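# Replace full wall sharps bin and stow it in tote

## Task

Take the full sharps bin out of the wall bracket and put the empty sharps bin from the shelved bench into that bracket. Place the full bin inside the tote on the cart (the cart and stool can be moved if needed). When finished, release everything and back the robot away. The robot must not tip over or be left leaning, or the task fails.

## Robot and tools

ROBOT. A Hello Robot Stretch 3 with one arm: a two-wheeled base (0.33 m long, 0.34 m wide), a lift that rides up a vertical mast, and a telescoping arm that reaches out to the robot's RIGHT side. The arm cannot reach forward, so to move the gripper forward or back you drive the base. The base turns in place about the point midway between its wheels, 0.05 m behind its front edge. It cannot move sideways. With the arm pulled in and the wrist folded, a spin sweeps a 0.28 m radius; an unfolded, level gripper reaches past that circle.

FRAMES. Base frame: origin on the floor between the drive wheels, x ahead, y to the left, z up. hand_pose is reported in this frame, at the point where closed fingertips meet; with all wrist joints at zero its x axis is up, y points back along the arm toward the mast, z toward the rear. Odometry frame is the base frame as it was when the scene began; heading is positive leftward, -3.142 to 3.142.

TOOL execute_actions. Argument actions is a list holding one action (or empty, which just reports state and images). An action may contain base, joints, or both, plus optional contact_limits; the parts start together and may finish at different times. cameras picks which images come back: head_camera, nav_camera, wrist_camera, or all (omitted/null also means all; [] means none).
- base: exactly one key. translate_m is a relative drive in metres from the base's current spot, -1 to 1, positive forward. rotate_rad is a relative turn in radians, -3.2 to 3.2, positive counter-clockwise seen from above. Each counts from the base position in the latest reported state.
- joints: absolute targets by name. lift_m 0 to 1.1 (arm height on mast); arm_m 0 to 0.52 (extension); wrist_yaw_rad -1.345 to 4.42 (0 along the arm, positive toward the front, 3.0 folded over the base); wrist_pitch_rad -1.57 to 0.451 (0 level, negative tips fingers down); wrist_roll_rad -2.911 to 2.911 (0 = fingers side by side, level); gripper_m -0.089 to 0.179 (bigger = wider; actual tip gap is smaller by about 0.007 nearly shut to 0.025 fully open, zero below 0.007); head_pan_rad -3.953 to 1.73 (0 forward, positive left, -1.57 looks along the arm); head_tilt_rad -1.53 to 0.419 (negative looks down). Done tolerances: ±0.004 for lift, arm, gripper; ±0.02 for yaw, roll, head; ±0.05 for pitch. An action runs at most 15 s.
- contact_limits: only arm_m, a motor effort percentage 1 to 100 at which the arm halts (contact_stop); it also caps holding force until the next action. Too small halts instantly; values over the maximum are clipped.
Any unknown key or out-of-range number rejects the whole call with no motion. A joint or base omitted from an action may still be driving to its earlier target without the status showing it. If a result reports a stop, the rest of the calls in that reply are skipped.

TOOL wait: seconds 0 to 10; commands nothing, returns state and images.
TOOL zoom_image: camera plus region [x0, y0, x1, y1] in pixels of that camera's latest full image, top-left origin, at most 504 by 504.
TOOL finished_scene: scene = current scene number; ends it irreversibly and reports success. A reply with no tool call ends everything.

RESULTS. base_status / joint_status: done (reached; for the base, wheels turned the commanded amount even if slipping), off_target (stopped short, may still push), contact_stop, time_out, torque_fault (old target dropped; joint holds where it stopped unless slack or off). on_its_own lists uncommanded behaviour; held at is the target held, not the position. Lift and arm go slack after a contact stop until recommanded; a loaded slack lift can sink, and closing fingers on a surface raises it. Base, wrist and head never contact-stop. A wrist servo pushed hard for seconds shuts off for 10 s. motor_effort: percent, positive toward larger values, bracket = peak; biased and noisy. Positive wheel effort pushes forward. lidar_m: 12 distances in 30 degree sectors, 1st ahead, counter-clockwise (4th left, 7th behind, 10th right), plane 0.17 m up, range 0.15 to 12 m, blind to clear objects, partly blocked by the mast/robot; - means nothing. wrist_depth_mm (45 to 1000) and head_depth_mm (280 to 4000; head image is sideways): 7x7 median depths from top left. base_tilt in degrees, forward/right positive, with a fixed offset up to about 4. turned_by_wheels and turned_by_imu give turning since the last result. Calibration of head_camera, nav_camera, wrist_camera is given in base frame with small errors; the wrist camera's pose error grows with arm extension.

GRIPPER. To grasp, command a value below the object's width (lower squeezes harder, but a stall guard eases force so heavy items may slip; resend a different value to re-squeeze). To let go, command at least 0.02 above the contact value. Readings do not confirm a grasp; check images.

SPEED. Fast base (0.30 m/s, 1.9 rad/s) only when stowed: lift_m under 0.30, arm_m under 0.03, wrist_yaw_rad over 2.54; otherwise 0.10 m/s and 0.63 rad/s.

AVOID. Fold or unfold the wrist only with lift_m in 0.32 to 0.95, wrist_pitch_rad -0.4, roll near 0; once folded, lift may go to 0.25. With yaw below -0.4 keep pitch at -0.5 or lower. Arm pushes against rigid things with the gripper above roughly 0.45 m can tip the robot, especially with a raised contact limit or a repeated push. Don't drive while gripping or pushing something fixed, and don't snag furniture (backing up is riskiest); if it happens, undo in small steps, free the gripper, and lower lift_m to about 0.2 if still leaning. Avoid drops, slams, hard hits and hard pushes. Loose objects may get brief external nudges. The world keeps running while you think, holding the last command.

Each tool is called after "Call:" by a JSON object that holds its "api" and its "payload".

## Session

I'll start by looking at the current state of the robot and scene.

Call:
{"api": "execute_actions", "payload": {"actions": []}}

Scene clock: 0.00 s.
base_odometry: x=+0.000 y=+0.000 heading=+0.000 (m, m, rad; odometry frame)
turned_by_wheels: +0.000 (rad since the last result)
turned_by_imu: +0.000 (rad since the last result)
base_tilt: forward=-0.3 right=+0.4 (deg)
lidar_m: 2.64 2.44 2.47 1.14 1.05 1.06 1.33 1.66 1.70 2.30 2.12 1.77
head_depth_mm: 2062 2476 2501 2523 2555 2529 1904 / 2048 2758 2824 2856 2927 2731 1917 / 2032 3012 3116 3122 3131 2751 1910 / 1836 2748 2844 2929 2930 2758 1918 / 2028 2609 2657 2671 2740 2675 1903 / 2030 2435 2461 2473 2535 2518 1936 / 2018 2273 2320 2332 2393 2396 1930
base_status: not commanded
joint_positions: lift_m=+0.528 arm_m=-0.001 wrist_yaw_rad=+2.851 wrist_pitch_rad=-0.425 wrist_roll_rad=-0.010 gripper_m=+0.037 head_pan_rad=-0.013 head_tilt_rad=-0.016
joint_status: not commanded
motor_effort: left_wheel=-1 right_wheel=+0 lift_m=+25 arm_m=+0 wrist_yaw_rad=+0 wrist_pitch_rad=+7 wrist_roll_rad=+0 gripper_m=+1 head_pan_rad=+1 head_tilt_rad=+1 (%)
hand_pose: x=+0.0427 y=+0.0700 z=+0.5387 quat_wxyz=(+0.248, +0.702, +0.049, +0.666) (m; base frame)
wrist_depth_mm: 875 - - - - - - / 917 - - - - - - / - - - - - - - / - - - - - - - / 884 908 914 858 868 856 856 / 761 - 735 746 732 751 734 / 666 647 665 666 659 664 648
pictures: head_camera (sideways: a quarter turn clockwise sets it upright), nav_camera (sideways: a quarter turn counterclockwise sets it upright), wrist_camera
Images, in order (width x height): head_camera 896x504, nav_camera 672x504, wrist_camera 644x364.

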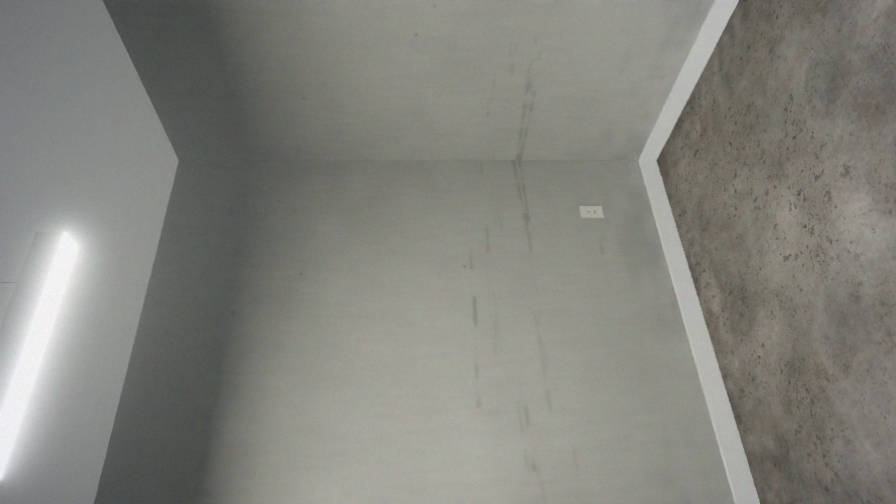

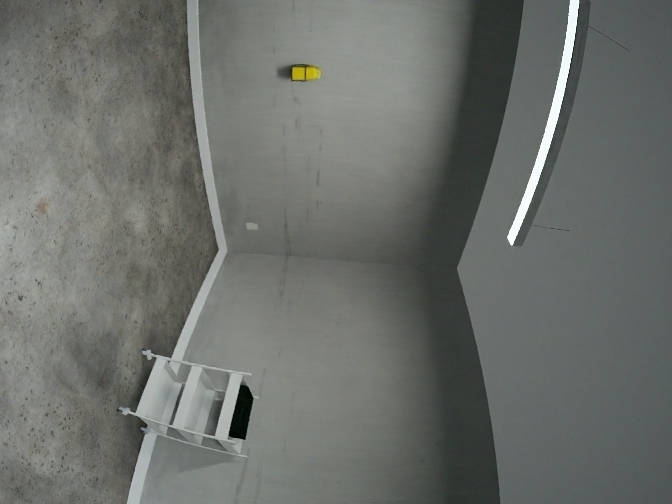

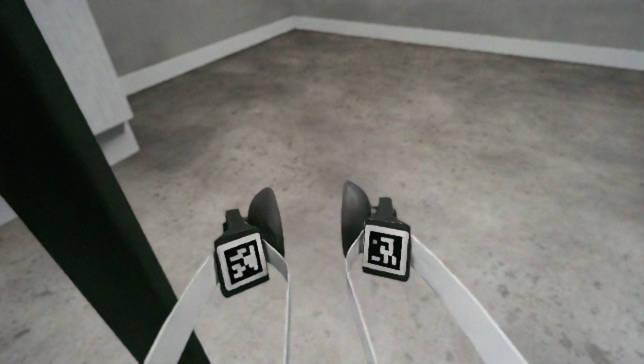

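Call:
{"api": "zoom_image", "payload": {"camera": "nav_camera", "region": [100, 320, 300, 480]}}

Call:
{"api": "zoom_image", "payload": {"camera": "nav_camera", "region": [250, 30, 370, 120]}}

Call:
{"api": "execute_actions", "payload": {"actions": [{"joints": {"head_pan_rad": 1.2, "head_tilt_rad": -0.4}}], "cameras": ["head_camera", "nav_camera"]}}

Region (100, 320, 300, 480) of nav_camera's 672x504 image, scaled by 2.520, with more detail than that image has; it fills the top 403 rows of this view, and the rest is white.

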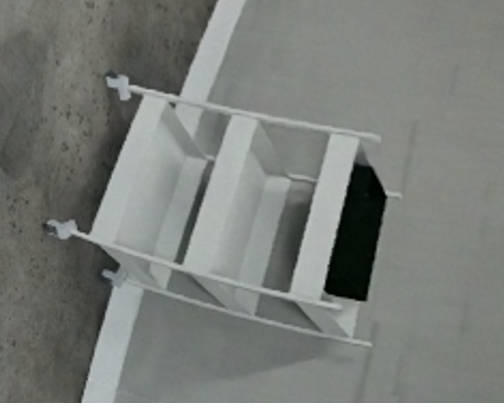

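Region (250, 30, 370, 120) of nav_camera's 672x504 image, scaled by 4.200, with more detail than that image has; it fills the top 378 rows of this view, and the rest is white.

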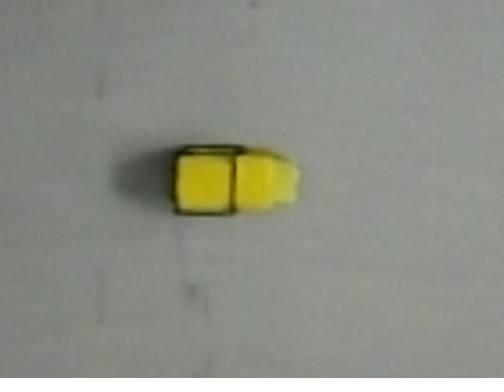

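Scene clock: 20.23 s.
base_odometry: x=+0.000 y=+0.000 heading=+0.000 (m, m, rad; odometry frame)
turned_by_wheels: +0.000 (rad since the last result)
turned_by_imu: +0.000 (rad since the last result)
base_tilt: forward=-0.2 right=+0.3 (deg)
lidar_m: 2.64 2.44 2.46 1.14 1.05 1.06 1.33 1.66 1.69 2.30 2.12 1.77
head_depth_mm: 2083 2229 2407 2581 2067 1587 1296 / 2223 2365 2592 2742 2068 1595 1299 / 2353 2558 2784 2880 2086 1617 1307 / 2381 2571 2796 2862 2095 1620 1311 / 2110 2240 2390 2576 2142 1648 1321 / 1871 1955 2110 2250 2147 1641 1327 / 1688 1765 1880 1975 2017 1498 1338
base_status: not commanded
joint_positions: lift_m=+0.528 arm_m=-0.001 wrist_yaw_rad=+2.851 wrist_pitch_rad=-0.425 wrist_roll_rad=-0.010 gripper_m=+0.037 head_pan_rad=+1.193 head_tilt_rad=-0.395
joint_status: all done
motor_effort: left_wheel=+0(0) right_wheel=+0(0) lift_m=+25(25) arm_m=-2(1) wrist_yaw_rad=+0(1) wrist_pitch_rad=+6(7) wrist_roll_rad=+0(0) gripper_m=+0(0) head_pan_rad=+5(48) head_tilt_rad=-2(25) (%)
hand_pose: x=+0.0427 y=+0.0700 z=+0.5387 quat_wxyz=(+0.248, +0.702, +0.049, +0.666) (m; base frame)
wrist_depth_mm: 874 - - - - - - / 924 - - - - - - / - - - - - - - / - - - - - - - / 881 907 909 873 917 879 838 / 753 - 737 751 720 741 723 / 667 645 667 662 668 650 652
pictures: head_camera (sideways: a quarter turn clockwise sets it upright), nav_camera (sideways: a quarter turn counterclockwise sets it upright)
camera_calibration (this result's frames):
head_camera: T_world_to_cam=[[-0.18269, -0.436363, -0.881029, 1.17464], [-0.949723, 0.310074, 0.043358, -0.0466055], [0.254265, 0.844655, -0.471071, 0.568086], [0, 0, 0, 1]] pos_world=[0.0258887, 0.0471856, 1.30452]
nav_camera: T_world_to_cam=[[0.0975379, 0.413633, 0.905204, -1.14135], [0.920814, -0.382602, 0.0756103, -0.0545615], [0.377608, 0.82615, -0.418198, 0.494764], [0, 0, 0, 1]] pos_world=[-0.0252613, 0.0424741, 1.24418]
Images, in order (width x height): head_camera 896x504, nav_camera 672x504.

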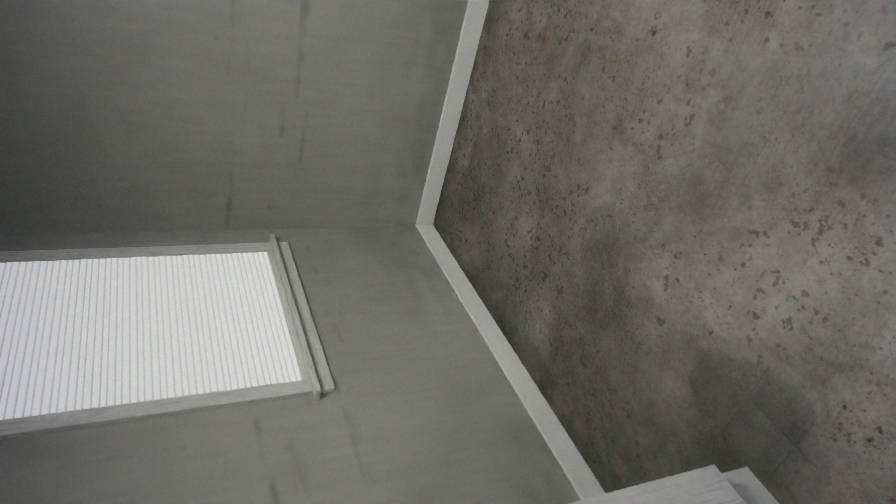

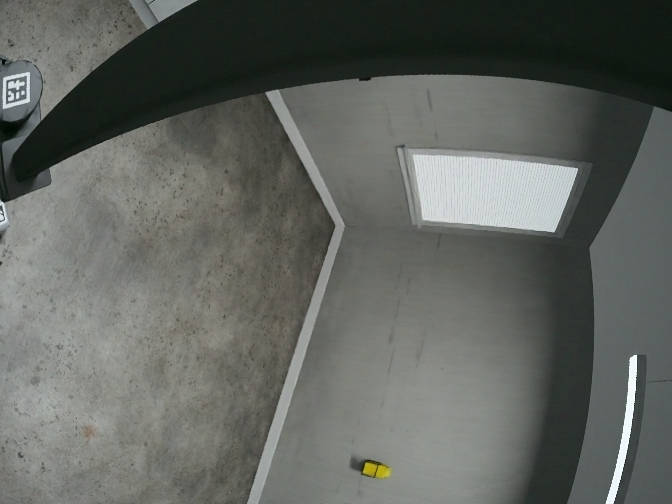

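Call:
{"api": "execute_actions", "payload": {"actions": [{"joints": {"head_pan_rad": 1.73, "head_tilt_rad": -0.5}}], "cameras": ["head_camera", "nav_camera"]}}

Call:
{"api": "execute_actions", "payload": {"actions": [{"joints": {"head_pan_rad": -1.3, "head_tilt_rad": -0.4}}], "cameras": ["head_camera", "nav_camera"]}}

Call:
{"api": "execute_actions", "payload": {"actions": [{"joints": {"head_pan_rad": -2.6, "head_tilt_rad": -0.4}}], "cameras": ["head_camera", "nav_camera"]}}

Call:
{"api": "execute_actions", "payload": {"actions": [{"joints": {"head_pan_rad": -3.9, "head_tilt_rad": -0.4}}], "cameras": ["head_camera", "nav_camera"]}}

Scene clock: 36.53 s.
base_odometry: x=+0.000 y=+0.000 heading=+0.000 (m, m, rad; odometry frame)
turned_by_wheels: +0.000 (rad since the last result)
turned_by_imu: +0.000 (rad since the last result)
base_tilt: forward=-0.3 right=+0.4 (deg)
lidar_m: 2.65 2.44 2.46 1.14 1.05 1.06 1.34 1.67 1.70 2.30 2.12 1.77
head_depth_mm: 1743 1924 2204 2379 1837 1457 1215 / 1673 1853 2061 2241 1846 1471 1223 / 1587 1732 1932 2159 1873 1477 1233 / 1506 1661 1195 1297 1476 1482 1241 / 1422 1284 1146 1216 1372 1525 - / 1373 1239 1108 - - - - / - - - - - - 1211
base_status: not commanded
joint_positions: lift_m=+0.528 arm_m=-0.001 wrist_yaw_rad=+2.851 wrist_pitch_rad=-0.425 wrist_roll_rad=-0.010 gripper_m=+0.037 head_pan_rad=+1.710 head_tilt_rad=-0.494
joint_status: all done
joint sent to its limit — the command would take head_pan_rad past its upper limit, so that joint was sent only as far as its limit.
motor_effort: left_wheel=+0(0) right_wheel=+0(0) lift_m=+25(25) arm_m=+0(1) wrist_yaw_rad=+1(0) wrist_pitch_rad=+7(7) wrist_roll_rad=+0(0) gripper_m=+0(1) head_pan_rad=+5(42) head_tilt_rad=-2(13) (%)
hand_pose: x=+0.0427 y=+0.0700 z=+0.5387 quat_wxyz=(+0.248, +0.702, +0.049, +0.666) (m; base frame)
wrist_depth_mm: 862 - - - - - - / 951 - - - - - - / - - - - - - - / - - - - - - - / 890 899 888 879 898 859 843 / 770 - 740 764 731 766 748 / 674 654 659 656 644 650 649
pictures: head_camera (sideways: a quarter turn clockwise sets it upright), nav_camera (sideways: a quarter turn counterclockwise sets it upright)
camera_calibration (this result's frames):
head_camera: T_world_to_cam=[[0.0687428, -0.553301, -0.83014, 1.10675], [-0.979436, -0.195639, 0.0492907, -0.0541421], [-0.18968, 0.809681, -0.555372, 0.680479], [0, 0, 0, 1]] pos_world=[-0.0000361929, 0.0508023, 1.29934]
nav_camera: T_world_to_cam=[[-0.131879, 0.494047, 0.859375, -1.08017], [0.988498, 0.130289, 0.0767914, -0.0565023], [-0.0740286, 0.859617, -0.505547, 0.611179], [0, 0, 0, 1]] pos_world=[-0.0413539, 0.0156361, 1.24159]
Images, in order (width x height): head_camera 896x504, nav_camera 672x504.

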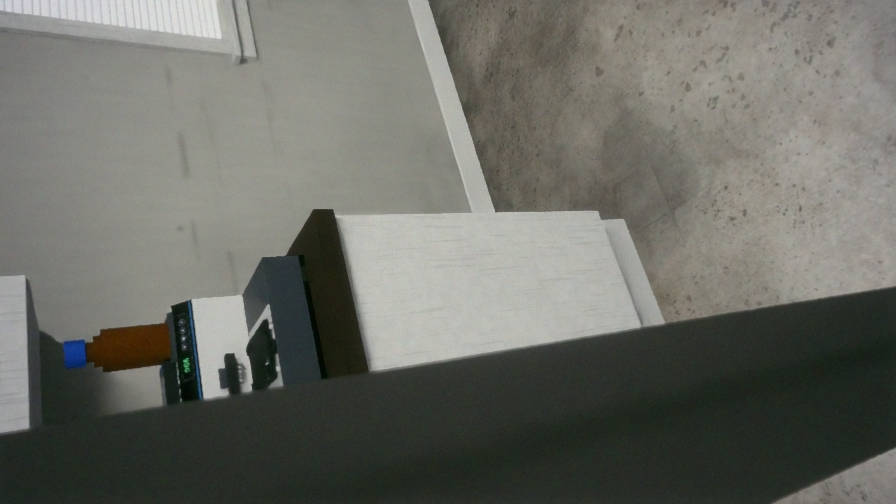

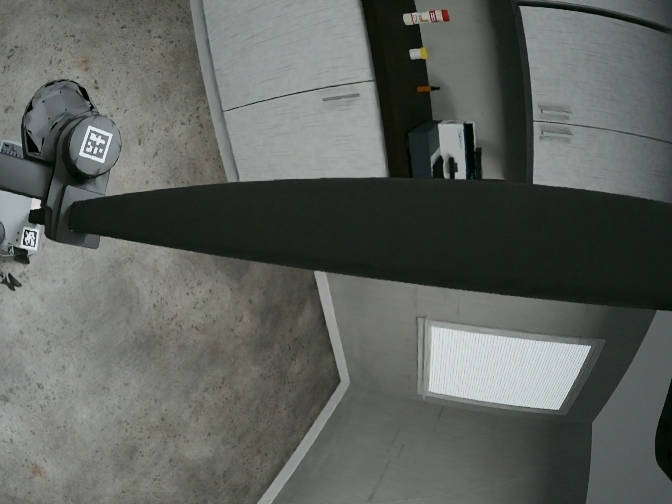

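Scene clock: 38.57 s.
base_odometry: x=+0.000 y=+0.000 heading=+0.000 (m, m, rad; odometry frame)
turned_by_wheels: +0.000 (rad since the last result)
turned_by_imu: +0.000 (rad since the last result)
base_tilt: forward=-0.3 right=+0.3 (deg)
lidar_m: 2.64 2.44 2.46 1.14 1.05 1.06 1.33 1.66 1.70 2.30 2.12 1.77
head_depth_mm: 2026 2215 2452 2617 2022 1571 1285 / 1965 2129 2348 2578 2048 1576 1292 / 1926 2085 2283 2497 2049 1593 1296 / 1851 2020 2202 2449 2078 1603 1301 / 1813 1951 2125 2327 2093 1615 1313 / 1758 1891 2055 2268 2107 1621 1313 / 1706 1829 1993 2180 2135 1632 1328
base_status: not commanded
joint_positions: lift_m=+0.528 arm_m=-0.001 wrist_yaw_rad=+2.851 wrist_pitch_rad=-0.425 wrist_roll_rad=-0.010 gripper_m=+0.037 head_pan_rad=-1.293 head_tilt_rad=-0.409
joint_status: all done
motor_effort: left_wheel=+0(0) right_wheel=+0(0) lift_m=+25(25) arm_m=-1(0) wrist_yaw_rad=+0(1) wrist_pitch_rad=+7(7) wrist_roll_rad=+0(0) gripper_m=+1(1) head_pan_rad=-4(47) head_tilt_rad=+4(13) (%)
hand_pose: x=+0.0427 y=+0.0700 z=+0.5387 quat_wxyz=(+0.248, +0.702, +0.049, +0.666) (m; base frame)
wrist_depth_mm: 857 - - - - - - / 962 - - - - - - / - - - - - - - / - - - - - - - / 896 910 905 893 880 867 825 / 758 - 723 734 732 753 734 / 665 648 652 672 642 655 651
pictures: head_camera (sideways: a quarter turn clockwise sets it upright), nav_camera (sideways: a quarter turn counterclockwise sets it upright)
camera_calibration (this result's frames):
head_camera: T_world_to_cam=[[-0.124795, 0.469039, -0.874316, 1.16554], [0.941874, 0.333042, 0.0442273, -0.0592753], [0.311928, -0.817976, -0.483338, 0.583695], [0, 0, 0, 1]] pos_world=[0.0192116, -0.0494915, 1.30379]
nav_camera: T_world_to_cam=[[0.178498, -0.399416, 0.899225, -1.13404], [-0.962749, -0.259547, 0.0758231, -0.0433474], [0.203106, -0.879262, -0.430866, 0.512314], [0, 0, 0, 1]] pos_world=[0.0566374, -0.0137457, 1.24378]
Images, in order (width x height): head_camera 896x504, nav_camera 672x504.

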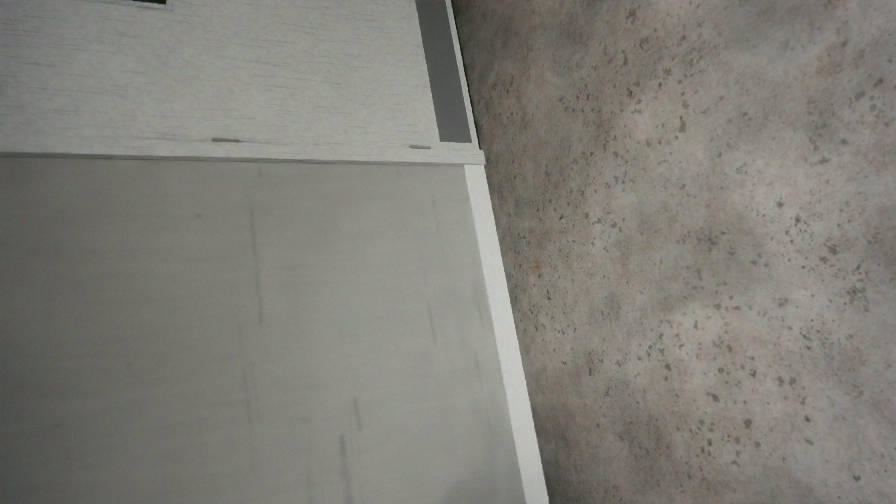

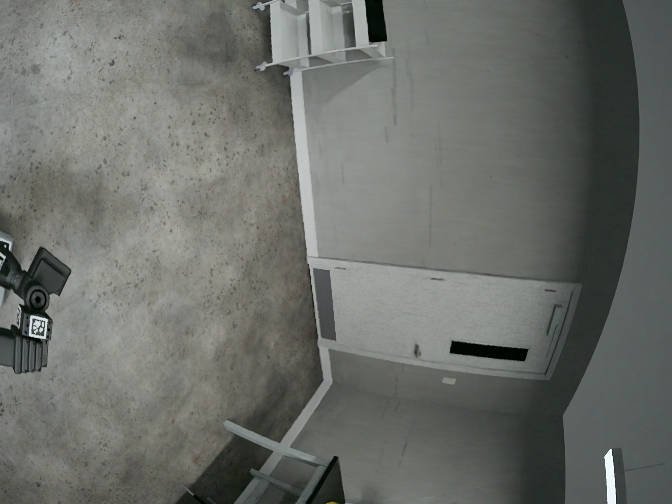

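Scene clock: 39.80 s.
base_odometry: x=+0.000 y=+0.000 heading=+0.000 (m, m, rad; odometry frame)
turned_by_wheels: +0.000 (rad since the last result)
turned_by_imu: +0.000 (rad since the last result)
base_tilt: forward=-0.3 right=+0.3 (deg)
lidar_m: 2.66 2.44 2.46 1.15 1.05 1.06 1.33 1.67 1.70 2.30 2.12 1.77
head_depth_mm: 1944 2156 2255 2474 1934 1569 1282 / 1953 2128 2020 2530 2039 1581 1285 / 1952 2135 2035 2501 2063 1590 1298 / 1968 2135 2089 2467 2060 1603 1305 / 1962 2126 2131 1938 2019 1607 1312 / 1949 2141 2141 2541 2112 1610 1320 / 1962 2123 1836 2518 2132 1632 1326
base_status: not commanded
joint_positions: lift_m=+0.528 arm_m=-0.001 wrist_yaw_rad=+2.851 wrist_pitch_rad=-0.425 wrist_roll_rad=-0.010 gripper_m=+0.037 head_pan_rad=-2.593 head_tilt_rad=-0.409
joint_status: all done
motor_effort: left_wheel=+0(0) right_wheel=+0(0) lift_m=+25(25) arm_m=-1(1) wrist_yaw_rad=+0(0) wrist_pitch_rad=+7(7) wrist_roll_rad=+0(0) gripper_m=+0(1) head_pan_rad=-4(48) head_tilt_rad=+4(4) (%)
hand_pose: x=+0.0427 y=+0.0700 z=+0.5387 quat_wxyz=(+0.248, +0.702, +0.049, +0.666) (m; base frame)
wrist_depth_mm: 882 - - - - - - / 922 - - - - - - / - - - - - - - / - - - - - - - / 853 874 919 885 908 860 847 / 771 - 712 744 730 726 730 / 681 654 672 663 643 640 640
pictures: head_camera (sideways: a quarter turn clockwise sets it upright), nav_camera (sideways: a quarter turn counterclockwise sets it upright)
camera_calibration (this result's frames):
head_camera: T_world_to_cam=[[0.418555, 0.245708, -0.874322, 1.16223], [0.572855, -0.818463, 0.0442265, -0.0570232], [-0.704734, -0.519371, -0.483327, 0.589882], [0, 0, 0, 1]] pos_world=[-0.0380806, -0.0258726, 1.30379]
nav_camera: T_world_to_cam=[[-0.337103, -0.27883, 0.89923, -1.1309], [-0.50762, 0.858238, 0.0758229, -0.0461235], [-0.792895, -0.430907, -0.430855, 0.518375], [0, 0, 0, 1]] pos_world=[0.00637317, -0.052373, 1.24378]
Images, in order (width x height): head_camera 896x504, nav_camera 672x504.

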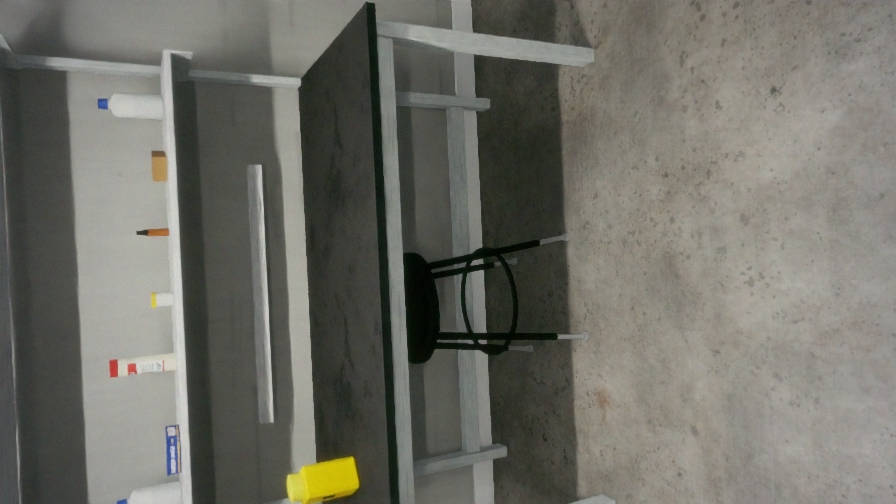

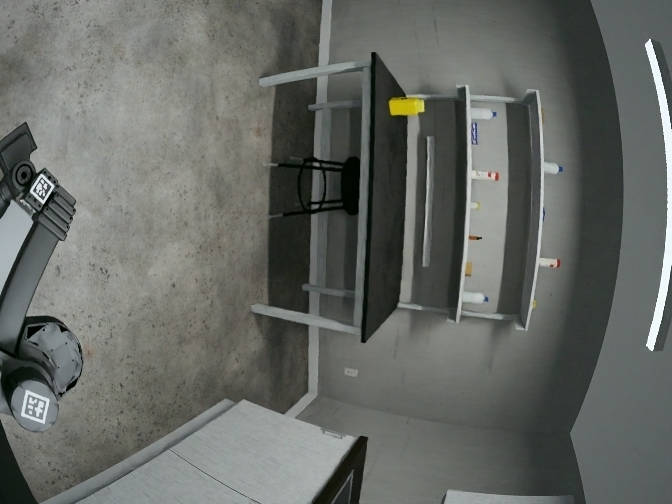

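Scene clock: 41.03 s.
base_odometry: x=+0.000 y=+0.000 heading=+0.000 (m, m, rad; odometry frame)
turned_by_wheels: +0.000 (rad since the last result)
turned_by_imu: +0.000 (rad since the last result)
base_tilt: forward=-0.3 right=+0.4 (deg)
lidar_m: 2.65 2.44 2.46 1.14 1.05 1.06 1.33 1.67 1.70 2.30 2.12 1.76
head_depth_mm: 1043 1422 1498 - - - - / 1071 1456 1458 1095 1216 1374 1297 / 1098 1499 1488 1135 1268 1449 1302 / 1133 1543 1366 1174 1315 1505 1300 / 1157 1594 1587 1220 1363 1517 1311 / 1189 1625 1654 1264 1431 1572 1314 / 1222 1669 1717 1308 1486 1632 1326
base_status: not commanded
joint_positions: lift_m=+0.528 arm_m=-0.001 wrist_yaw_rad=+2.851 wrist_pitch_rad=-0.425 wrist_roll_rad=-0.010 gripper_m=+0.037 head_pan_rad=-3.893 head_tilt_rad=-0.409
joint_status: all done
motor_effort: left_wheel=+0(0) right_wheel=+0(0) lift_m=+25(25) arm_m=-1(0) wrist_yaw_rad=+0(0) wrist_pitch_rad=+7(7) wrist_roll_rad=+0(0) gripper_m=+0(1) head_pan_rad=-4(48) head_tilt_rad=+4(3) (%)
hand_pose: x=+0.0427 y=+0.0700 z=+0.5387 quat_wxyz=(+0.248, +0.702, +0.049, +0.666) (m; base frame)
wrist_depth_mm: 885 - - - - - - / 890 - - - - - - / - - - - - - - / - - - - - - - / 849 896 891 887 904 848 879 / 775 - 740 748 721 737 730 / 682 645 661 642 655 641 661
pictures: head_camera (sideways: a quarter turn clockwise sets it upright), nav_camera (sideways: a quarter turn counterclockwise sets it upright)
camera_calibration (this result's frames):
head_camera: T_world_to_cam=[[0.348713, -0.33757, -0.874326, 1.16266], [-0.635397, -0.770918, 0.0442261, -0.0496523], [-0.688963, 0.540121, -0.48332, 0.589778], [0, 0, 0, 1]] pos_world=[-0.0306481, 0.0356496, 1.30379]
nav_camera: T_world_to_cam=[[-0.35884, 0.250227, 0.899233, -1.13077], [0.691173, 0.718701, 0.0758228, -0.053436], [-0.627307, 0.648734, -0.430848, 0.517356], [0, 0, 0, 1]] pos_world=[-0.0442916, -0.0142728, 1.24378]
Images, in order (width x height): head_camera 896x504, nav_camera 672x504.

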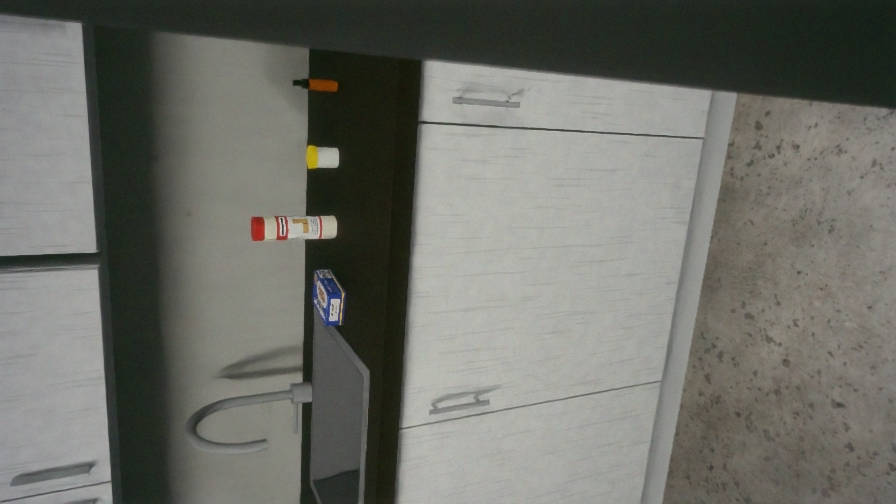

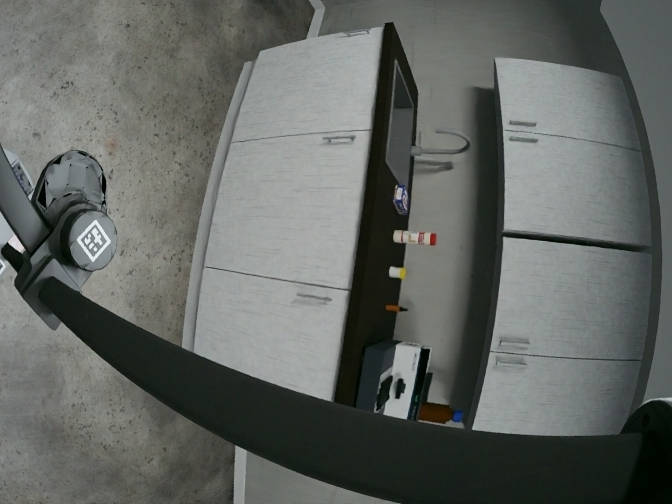

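Call:
{"api": "execute_actions", "payload": {"actions": [{"joints": {"head_pan_rad": -0.5, "head_tilt_rad": -0.3}}], "cameras": ["head_camera"]}}

Call:
{"api": "execute_actions", "payload": {"actions": [{"joints": {"head_pan_rad": 0.45, "head_tilt_rad": -0.15}}], "cameras": ["head_camera"]}}

Scene clock: 87.83 s.
base_odometry: x=+0.000 y=+0.000 heading=+0.000 (m, m, rad; odometry frame)
turned_by_wheels: +0.000 (rad since the last result)
turned_by_imu: +0.000 (rad since the last result)
base_tilt: forward=-0.3 right=+0.3 (deg)
lidar_m: 2.65 2.44 2.46 1.14 1.05 1.06 1.33 1.66 1.70 2.30 2.13 1.77
head_depth_mm: 1754 1868 1998 2128 2220 1731 1383 / 1837 1967 2099 2066 2155 1741 1389 / 1936 2072 2205 2128 2253 1753 1392 / 2065 2194 2387 2535 2301 1758 1399 / 2170 2329 2544 2761 2422 1765 1408 / 2311 2489 2712 2978 2420 1781 1416 / 2489 2701 2917 3095 2437 1806 1421
base_status: not commanded
joint_positions: lift_m=+0.528 arm_m=-0.001 wrist_yaw_rad=+2.851 wrist_pitch_rad=-0.425 wrist_roll_rad=-0.010 gripper_m=+0.037 head_pan_rad=-0.507 head_tilt_rad=-0.310
joint_status: all done
motor_effort: left_wheel=+0(0) right_wheel=-1(0) lift_m=+25(25) arm_m=-1(0) wrist_yaw_rad=+0(1) wrist_pitch_rad=+7(7) wrist_roll_rad=+0(0) gripper_m=+0(0) head_pan_rad=+5(50) head_tilt_rad=+4(15) (%)
hand_pose: x=+0.0427 y=+0.0700 z=+0.5387 quat_wxyz=(+0.248, +0.702, +0.049, +0.666) (m; base frame)
wrist_depth_mm: 866 - - - - - - / 963 - - - - - - / - - - - - - - / - - - - - - - / 862 895 914 876 886 864 853 / 757 - 738 757 725 753 729 / 668 653 658 666 648 654 641
pictures: head_camera (sideways: a quarter turn clockwise sets it upright)
camera_calibration (this result's frames):
head_camera: T_world_to_cam=[[-0.342387, 0.200267, -0.917967, 1.22381], [0.42684, 0.903532, 0.0379137, -0.0479192], [0.837006, -0.378844, -0.39484, 0.465335], [0, 0, 0, 1]] pos_world=[0.0499821, -0.025503, 1.30896]
Images, in order (width x height): head_camera 896x504.

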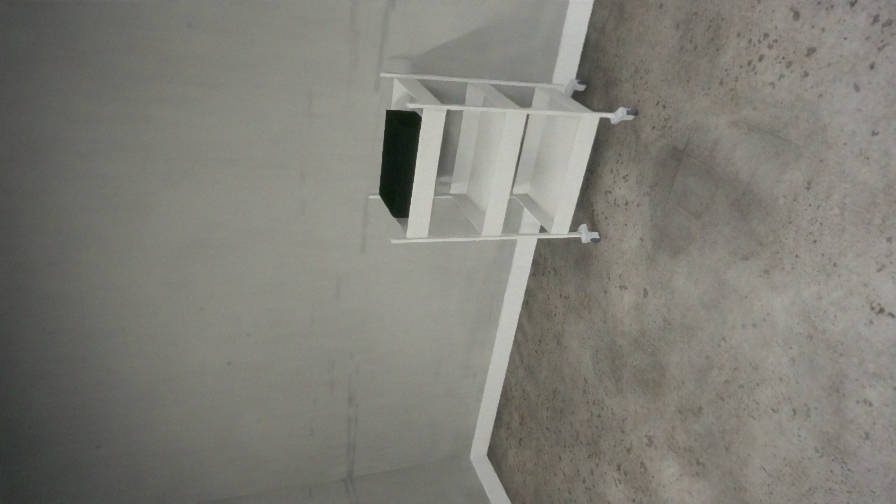

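Scene clock: 88.90 s.
base_odometry: x=+0.000 y=+0.000 heading=+0.000 (m, m, rad; odometry frame)
turned_by_wheels: +0.000 (rad since the last result)
turned_by_imu: +0.000 (rad since the last result)
base_tilt: forward=-0.3 right=+0.3 (deg)
lidar_m: 2.65 2.44 2.46 1.14 1.05 1.06 1.33 1.67 1.70 2.30 2.12 1.77
head_depth_mm: 2264 2359 2442 2606 2700 2114 1594 / 2232 2333 2435 2554 2665 2114 1594 / 2205 2293 2385 2518 2630 2134 1600 / 2201 2255 2378 2469 2588 2137 1610 / 2147 2231 2334 2464 2548 2132 1603 / 2125 2213 2289 2392 2526 2131 1612 / 2095 2193 2262 2392 2508 2154 1617
base_status: not commanded
joint_positions: lift_m=+0.528 arm_m=-0.001 wrist_yaw_rad=+2.851 wrist_pitch_rad=-0.425 wrist_roll_rad=-0.010 gripper_m=+0.037 head_pan_rad=+0.443 head_tilt_rad=-0.162
joint_status: all done
motor_effort: left_wheel=+0(0) right_wheel=+0(0) lift_m=+25(26) arm_m=-1(1) wrist_yaw_rad=+0(1) wrist_pitch_rad=+7(7) wrist_roll_rad=+0(0) gripper_m=+1(1) head_pan_rad=+5(49) head_tilt_rad=+5(18) (%)
hand_pose: x=+0.0427 y=+0.0700 z=+0.5387 quat_wxyz=(+0.248, +0.702, +0.049, +0.666) (m; base frame)
wrist_depth_mm: 888 - - - - - - / 927 - - - - - - / - - - - - - - / - - - - - - - / 890 914 900 884 877 860 857 / 778 - 757 758 718 759 743 / 681 646 664 659 649 652 644
pictures: head_camera (sideways: a quarter turn clockwise sets it upright)
camera_calibration (this result's frames):
head_camera: T_world_to_cam=[[-0.235886, -0.102184, -0.966393, 1.28638], [-0.491064, 0.87068, 0.0277995, -0.0291588], [0.838579, 0.481118, -0.25556, 0.284061], [0, 0, 0, 1]] pos_world=[0.050914, 0.0201695, 1.31656]
Images, in order (width x height): head_camera 896x504.

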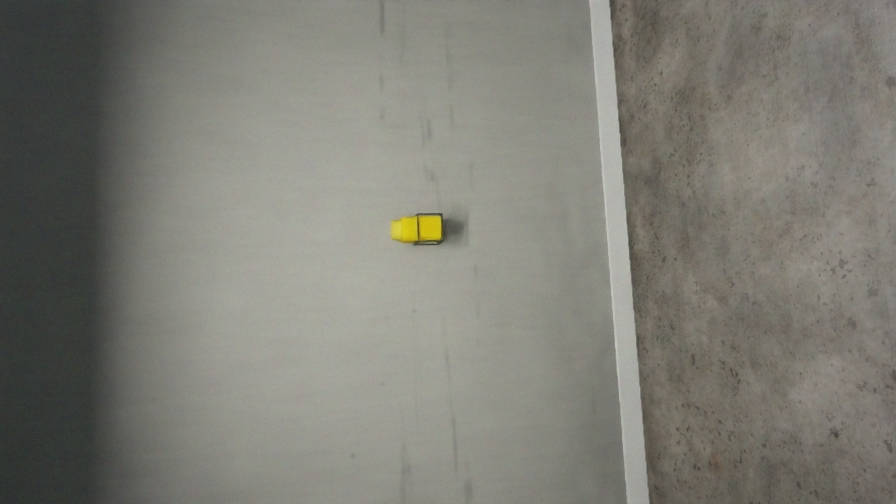

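Call:
{"api": "zoom_image", "payload": {"camera": "head_camera", "region": [370, 190, 490, 270]}}

Region (370, 190, 490, 270) of head_camera's 896x504 image, scaled by 4.200, with more detail than that image has.

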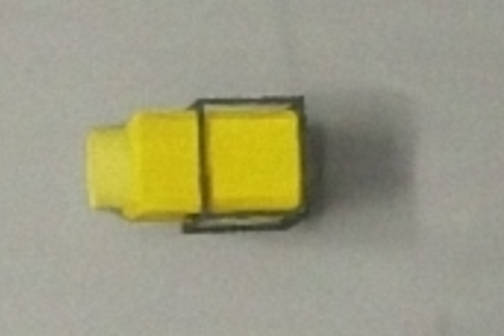

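Call:
{"api": "execute_actions", "payload": {"actions": [{"joints": {"head_pan_rad": -0.65, "head_tilt_rad": -0.35}}], "cameras": ["head_camera"]}}

Call:
{"api": "zoom_image", "payload": {"camera": "head_camera", "region": [320, 130, 640, 360]}}

Scene clock: 131.77 s.
base_odometry: x=+0.000 y=+0.000 heading=+0.000 (m, m, rad; odometry frame)
turned_by_wheels: +0.000 (rad since the last result)
turned_by_imu: +0.000 (rad since the last result)
base_tilt: forward=-0.3 right=+0.3 (deg)
lidar_m: 2.65 2.44 2.47 1.14 1.05 1.06 1.33 1.66 1.69 2.30 2.12 1.77
head_depth_mm: 1723 1854 1975 2112 2195 1666 1341 / 1775 1901 2041 2215 2235 1684 1348 / 1837 1986 2132 2258 2169 1694 1360 / 1917 2048 2191 2215 2178 1699 1361 / 1985 2166 2317 2537 2188 1718 1371 / 2075 2256 2462 2716 2312 1708 1375 / 2171 2353 2587 2839 2333 1720 1381
base_status: not commanded
joint_positions: lift_m=+0.528 arm_m=-0.001 wrist_yaw_rad=+2.851 wrist_pitch_rad=-0.425 wrist_roll_rad=-0.010 gripper_m=+0.037 head_pan_rad=-0.643 head_tilt_rad=-0.346
joint_status: all done
motor_effort: left_wheel=+0(0) right_wheel=+0(0) lift_m=+25(25) arm_m=+0(1) wrist_yaw_rad=+0(0) wrist_pitch_rad=+6(6) wrist_roll_rad=+0(0) gripper_m=+1(0) head_pan_rad=-4(48) head_tilt_rad=-2(14) (%)
hand_pose: x=+0.0427 y=+0.0700 z=+0.5387 quat_wxyz=(+0.248, +0.702, +0.049, +0.666) (m; base frame)
wrist_depth_mm: 872 - - - - - - / 940 - - - - - - / - - - - - - - / - - - - - - - / 874 884 907 866 867 889 862 / 753 - 736 751 730 724 736 / 669 643 661 661 660 659 650
pictures: head_camera (sideways: a quarter turn clockwise sets it upright)
camera_calibration (this result's frames):
head_camera: T_world_to_cam=[[-0.338096, 0.264091, -0.903298, 1.20464], [0.546114, 0.836744, 0.0402278, -0.0516577], [0.766453, -0.479703, -0.427123, 0.507775], [0, 0, 0, 1]] pos_world=[0.0463089, -0.0313291, 1.30711]
Images, in order (width x height): head_camera 896x504.

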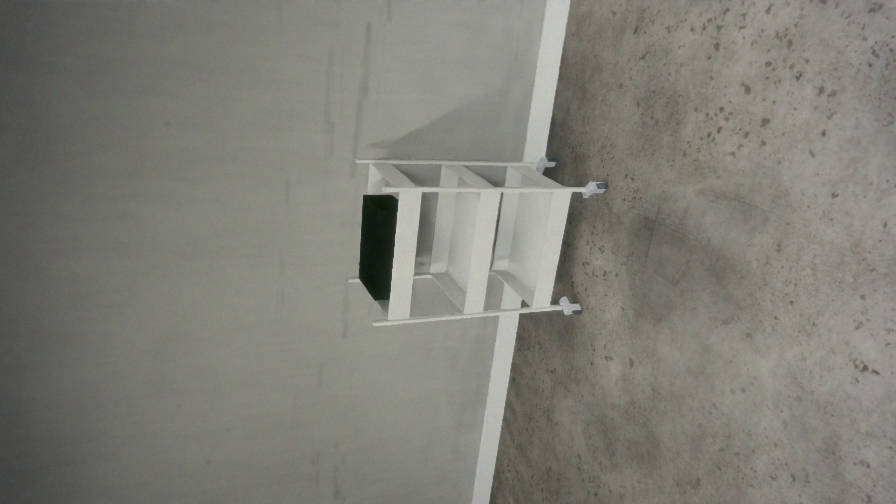

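Region (320, 130, 640, 360) of head_camera's 896x504 image, scaled by 1.575, with more detail than that image has; it fills the top 362 rows of this view, and the rest is white.

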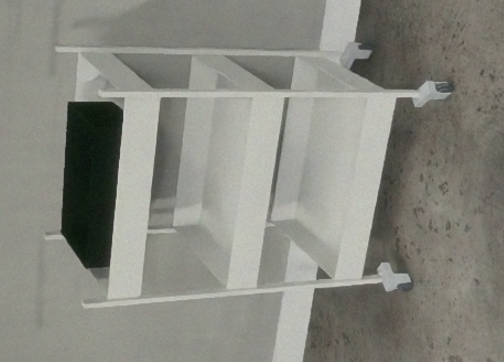

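Call:
{"api": "execute_actions", "payload": {"actions": [{"base": {"rotate_rad": 0.41}, "joints": {"lift_m": 0.27, "head_pan_rad": 0.0, "head_tilt_rad": -0.3}}], "cameras": ["nav_camera"]}}

Call:
{"api": "execute_actions", "payload": {"actions": [{"base": {"translate_m": 1.0}}], "cameras": ["head_camera"]}}

Scene clock: 216.67 s.
base_odometry: x=+0.000 y=+0.000 heading=+0.410 (m, m, rad; odometry frame)
turned_by_wheels: +0.410 (rad since the last result)
turned_by_imu: +0.408 (rad since the last result)
base_tilt: forward=-0.3 right=+0.4 (deg)
lidar_m: 2.44 2.44 1.89 1.05 1.05 1.23 1.66 1.75 2.41 2.12 1.77 2.49
head_depth_mm: 2210 2368 2529 2750 2352 1743 1388 / 2190 2316 2520 2689 2335 1755 1392 / 2149 2289 2458 2681 2391 1750 1397 / 2101 2241 2383 2631 2403 1771 1397 / 2058 2202 2361 2539 2415 1772 1403 / 2033 2187 2312 2508 2415 1792 1415 / 2013 2118 2296 2451 2460 1800 1422
base_status: done
joint_positions: lift_m=+0.270 arm_m=-0.001 wrist_yaw_rad=+2.851 wrist_pitch_rad=-0.426 wrist_roll_rad=-0.010 gripper_m=+0.037 head_pan_rad=-0.007 head_tilt_rad=-0.310
joint_status: all done
motor_effort: left_wheel=-4(9) right_wheel=+2(5) lift_m=+18(22) arm_m=-1(1) wrist_yaw_rad=+1(1) wrist_pitch_rad=+7(7) wrist_roll_rad=+0(0) gripper_m=+0(0) head_pan_rad=+5(45) head_tilt_rad=+5(10) (%)
hand_pose: x=+0.0427 y=+0.0699 z=+0.2812 quat_wxyz=(+0.248, +0.702, +0.049, +0.666) (m; base frame)
wrist_depth_mm: 809 892 - - - - - / 902 - - - - - - / - 813 832 797 785 788 786 / - 653 648 664 633 637 634 / - 547 548 542 549 536 523 / 469 - - 460 455 458 450 / - - - 402 407 398 397
pictures: nav_camera (sideways: a quarter turn counterclockwise sets it upright)
camera_calibration (this result's frames):
nav_camera: T_world_to_cam=[[0.34247, 0.0596083, 0.937636, -1.18516], [-0.0291045, -0.996833, 0.0740021, -0.0466815], [0.939078, -0.0526329, -0.33965, 0.389121], [0, 0, 0, 1]] pos_world=[0.0391093, 0.0445926, 1.24687]
Images, in order (width x height): nav_camera 672x504.

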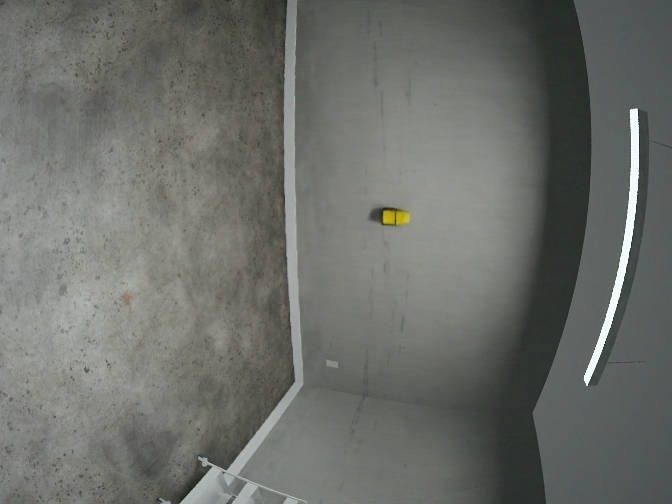

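Scene clock: 221.70 s.
base_odometry: x=+0.917 y=+0.398 heading=+0.410 (m, m, rad; odometry frame)
turned_by_wheels: +0.000 (rad since the last result)
turned_by_imu: -0.001 (rad since the last result)
base_tilt: forward=-0.3 right=+0.3 (deg)
lidar_m: 1.46 1.47 1.71 1.89 1.40 1.51 2.66 2.59 2.15 1.47 1.88 1.68
head_depth_mm: 1309 1403 1509 1634 1783 1741 1382 / 1288 1375 1485 1611 1740 1752 1388 / 1273 1356 1450 1562 1704 1757 1392 / 1245 1322 1421 1543 1656 1766 1400 / 1228 1308 1389 1500 1630 1714 1406 / 1203 1281 1373 1485 1589 1701 1413 / 1189 1258 1353 1448 1569 1675 1421
base_status: done
joint_positions: lift_m=+0.270 arm_m=-0.001 wrist_yaw_rad=+2.851 wrist_pitch_rad=-0.426 wrist_roll_rad=-0.010 gripper_m=+0.037 head_pan_rad=-0.007 head_tilt_rad=-0.309
joint_status: not commanded
motor_effort: left_wheel=-4(9) right_wheel=+2(8) lift_m=+17(17) arm_m=-1(0) wrist_yaw_rad=+0(0) wrist_pitch_rad=+7(7) wrist_roll_rad=+0(0) gripper_m=+0(1) head_pan_rad=+5(5) head_tilt_rad=+4(4) (%)
hand_pose: x=+0.0427 y=+0.0699 z=+0.2812 quat_wxyz=(+0.248, +0.702, +0.049, +0.666) (m; base frame)
wrist_depth_mm: - - - - - - - / - - - - - - - / - 836 838 796 785 781 790 / - 662 659 653 645 636 629 / - 543 553 538 540 530 528 / 472 - - 461 438 459 450 / - - - 401 402 393 395
pictures: head_camera (sideways: a quarter turn clockwise sets it upright)
camera_calibration (this result's frames):
head_camera: T_world_to_cam=[[-0.395611, 0.0114875, -0.918346, 1.22463], [-0.058898, 0.997546, 0.0378507, -0.0448742], [0.916528, 0.0690629, -0.393964, 0.463709], [0, 0, 0, 1]] pos_world=[0.0568305, -0.00132889, 1.30901]
Images, in order (width x height): head_camera 896x504.

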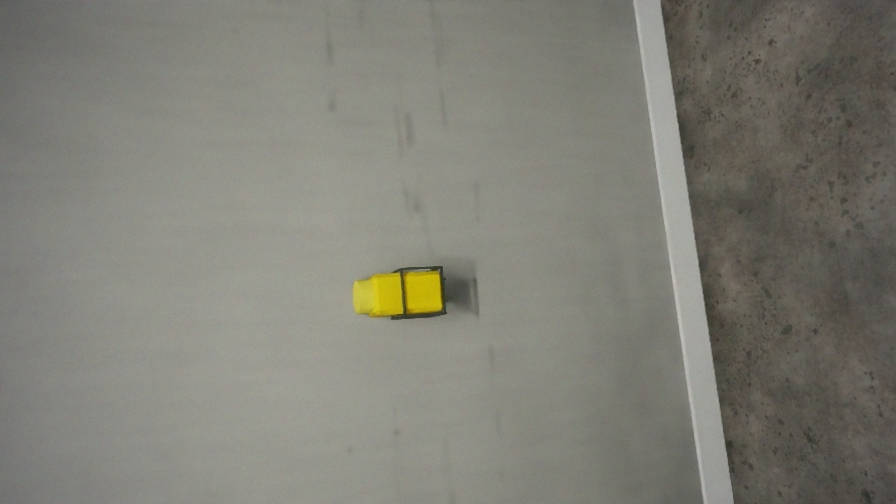

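Call:
{"api": "execute_actions", "payload": {"actions": [{"base": {"translate_m": 0.75}}], "cameras": []}}

Call:
{"api": "execute_actions", "payload": {"actions": [{"base": {"rotate_rad": 1.815}, "joints": {"lift_m": 0.75, "head_pan_rad": -1.57, "head_tilt_rad": -0.5}}], "cameras": ["head_camera", "nav_camera"]}}

Scene clock: 249.77 s.
base_odometry: x=+1.605 y=+0.697 heading=+0.410 (m, m, rad; odometry frame)
turned_by_wheels: +0.000 (rad since the last result)
turned_by_imu: -0.001 (rad since the last result)
base_tilt: forward=-0.3 right=+0.3 (deg)
lidar_m: 0.74 0.74 0.86 1.52 2.08 1.88 3.08 3.29 1.50 1.65 1.44 0.85
head_depth_mm: 632 680 728 791 863 948 1047 / 623 665 716 774 841 923 1025 / 612 655 702 758 826 901 997 / 602 641 688 743 807 878 967 / 592 629 676 729 782 858 942 / 583 619 664 708 654 837 920 / 574 609 651 701 749 819 899
base_status: done
joint_positions: lift_m=+0.270 arm_m=-0.001 wrist_yaw_rad=+2.851 wrist_pitch_rad=-0.426 wrist_roll_rad=-0.010 gripper_m=+0.037 head_pan_rad=-0.007 head_tilt_rad=-0.309
joint_status: not commanded
motor_effort: left_wheel=-3(10) right_wheel=+2(7) lift_m=+17(18) arm_m=-1(0) wrist_yaw_rad=+0(0) wrist_pitch_rad=+7(7) wrist_roll_rad=+0(0) gripper_m=+0(1) head_pan_rad=+5(4) head_tilt_rad=+4(4) (%)
hand_pose: x=+0.0427 y=+0.0699 z=+0.2811 quat_wxyz=(+0.248, +0.702, +0.049, +0.666) (m; base frame)
wrist_depth_mm: - - - - 842 665 548 / - - - - 905 707 575 / - 814 820 823 809 726 611 / - 657 652 654 641 639 606 / - 546 557 533 547 528 533 / 469 - - 456 451 462 458 / - - - 401 401 397 398
pictures: none
No camera images: the call's "cameras" was empty. Leave "cameras" out to get every camera's image.

Scene clock: 254.97 s.
base_odometry: x=+1.605 y=+0.697 heading=+2.224 (m, m, rad; odometry frame)
turned_by_wheels: +1.815 (rad since the last result)
turned_by_imu: +1.802 (rad since the last result)
base_tilt: forward=-0.3 right=+0.4 (deg)
lidar_m: 2.07 1.88 2.10 3.27 2.41 1.51 1.70 1.04 0.76 0.73 0.76 1.05
head_depth_mm: 571 626 697 783 894 1046 1174 / 576 635 705 792 906 1056 1193 / 580 640 710 786 921 1076 1200 / 587 647 712 693 933 1096 1213 / 591 654 728 824 950 1117 1245 / 599 658 739 833 959 1139 1256 / 603 668 746 848 979 1156 1262
base_status: done
joint_positions: lift_m=+0.750 arm_m=-0.001 wrist_yaw_rad=+2.851 wrist_pitch_rad=-0.427 wrist_roll_rad=-0.010 gripper_m=+0.037 head_pan_rad=-1.563 head_tilt_rad=-0.494
joint_status: all done
motor_effort: left_wheel=-4(13) right_wheel=+2(8) lift_m=+32(33) arm_m=-1(1) wrist_yaw_rad=+0(0) wrist_pitch_rad=+7(7) wrist_roll_rad=+0(0) gripper_m=+1(1) head_pan_rad=-4(49) head_tilt_rad=-2(16) (%)
hand_pose: x=+0.0427 y=+0.0698 z=+0.7603 quat_wxyz=(+0.248, +0.702, +0.050, +0.666) (m; base frame)
wrist_depth_mm: - - - - - - - / - - - - - - - / - - - - - - - / - - - - - - - / - - - - - - - / - - 950 - 963 - 988 / 869 845 887 896 858 857 870
pictures: head_camera (sideways: a quarter turn clockwise sets it upright), nav_camera (sideways: a quarter turn counterclockwise sets it upright)
camera_calibration (this result's frames):
head_camera: T_world_to_cam=[[0.00434862, 0.558166, -0.829718, 1.10659], [0.996628, 0.0655714, 0.0493344, -0.0662529], [0.0819425, -0.827135, -0.555998, 0.679636], [0, 0, 0, 1]] pos_world=[0.00552628, -0.0511663, 1.2993]
nav_camera: T_world_to_cam=[[0.0660075, -0.507718, 0.858991, -1.08088], [-0.997047, 0.000307127, 0.0767976, -0.0443984], [-0.0392553, -0.861523, -0.506198, 0.611814], [0, 0, 0, 1]] pos_world=[0.0510955, -0.021674, 1.24157]
Images, in order (width x height): head_camera 896x504, nav_camera 672x504.

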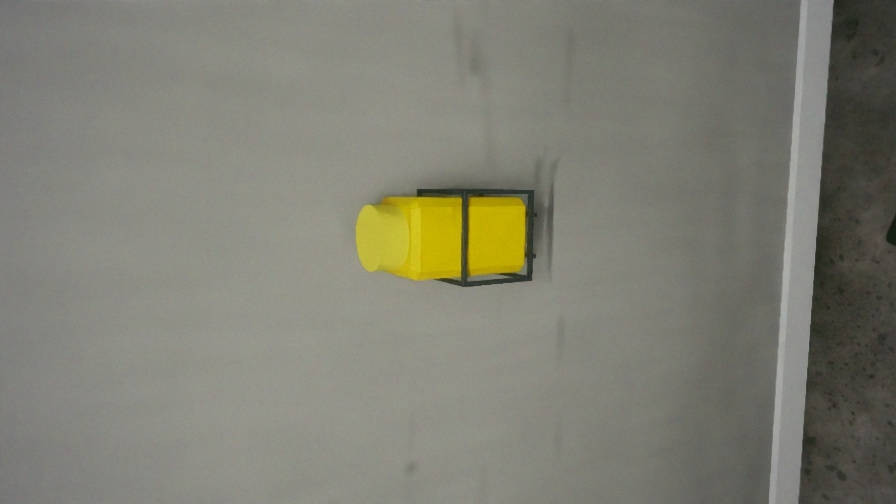

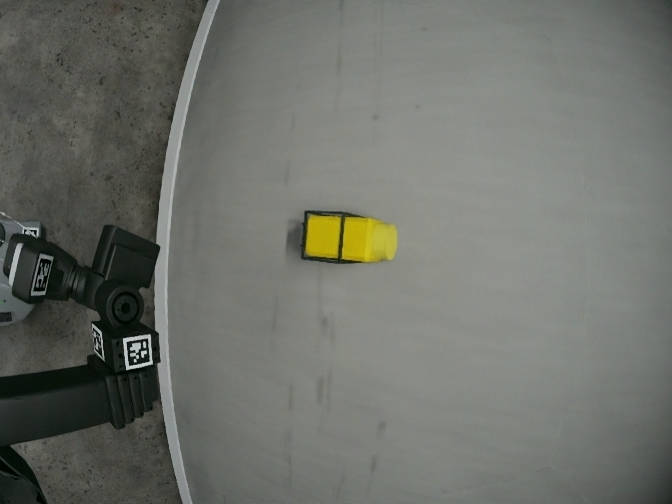

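Call:
{"api": "zoom_image", "payload": {"camera": "head_camera", "region": [330, 150, 590, 320]}}

Region (330, 150, 590, 320) of head_camera's 896x504 image, scaled by 1.938, with more detail than that image has; it fills the top 330 rows of this view, and the rest is white.

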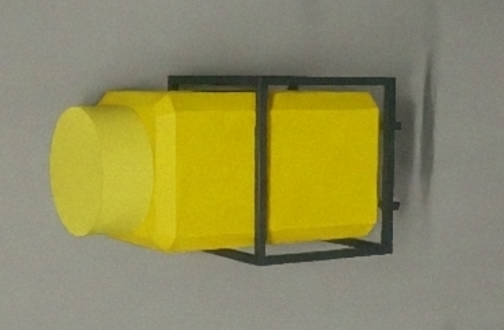

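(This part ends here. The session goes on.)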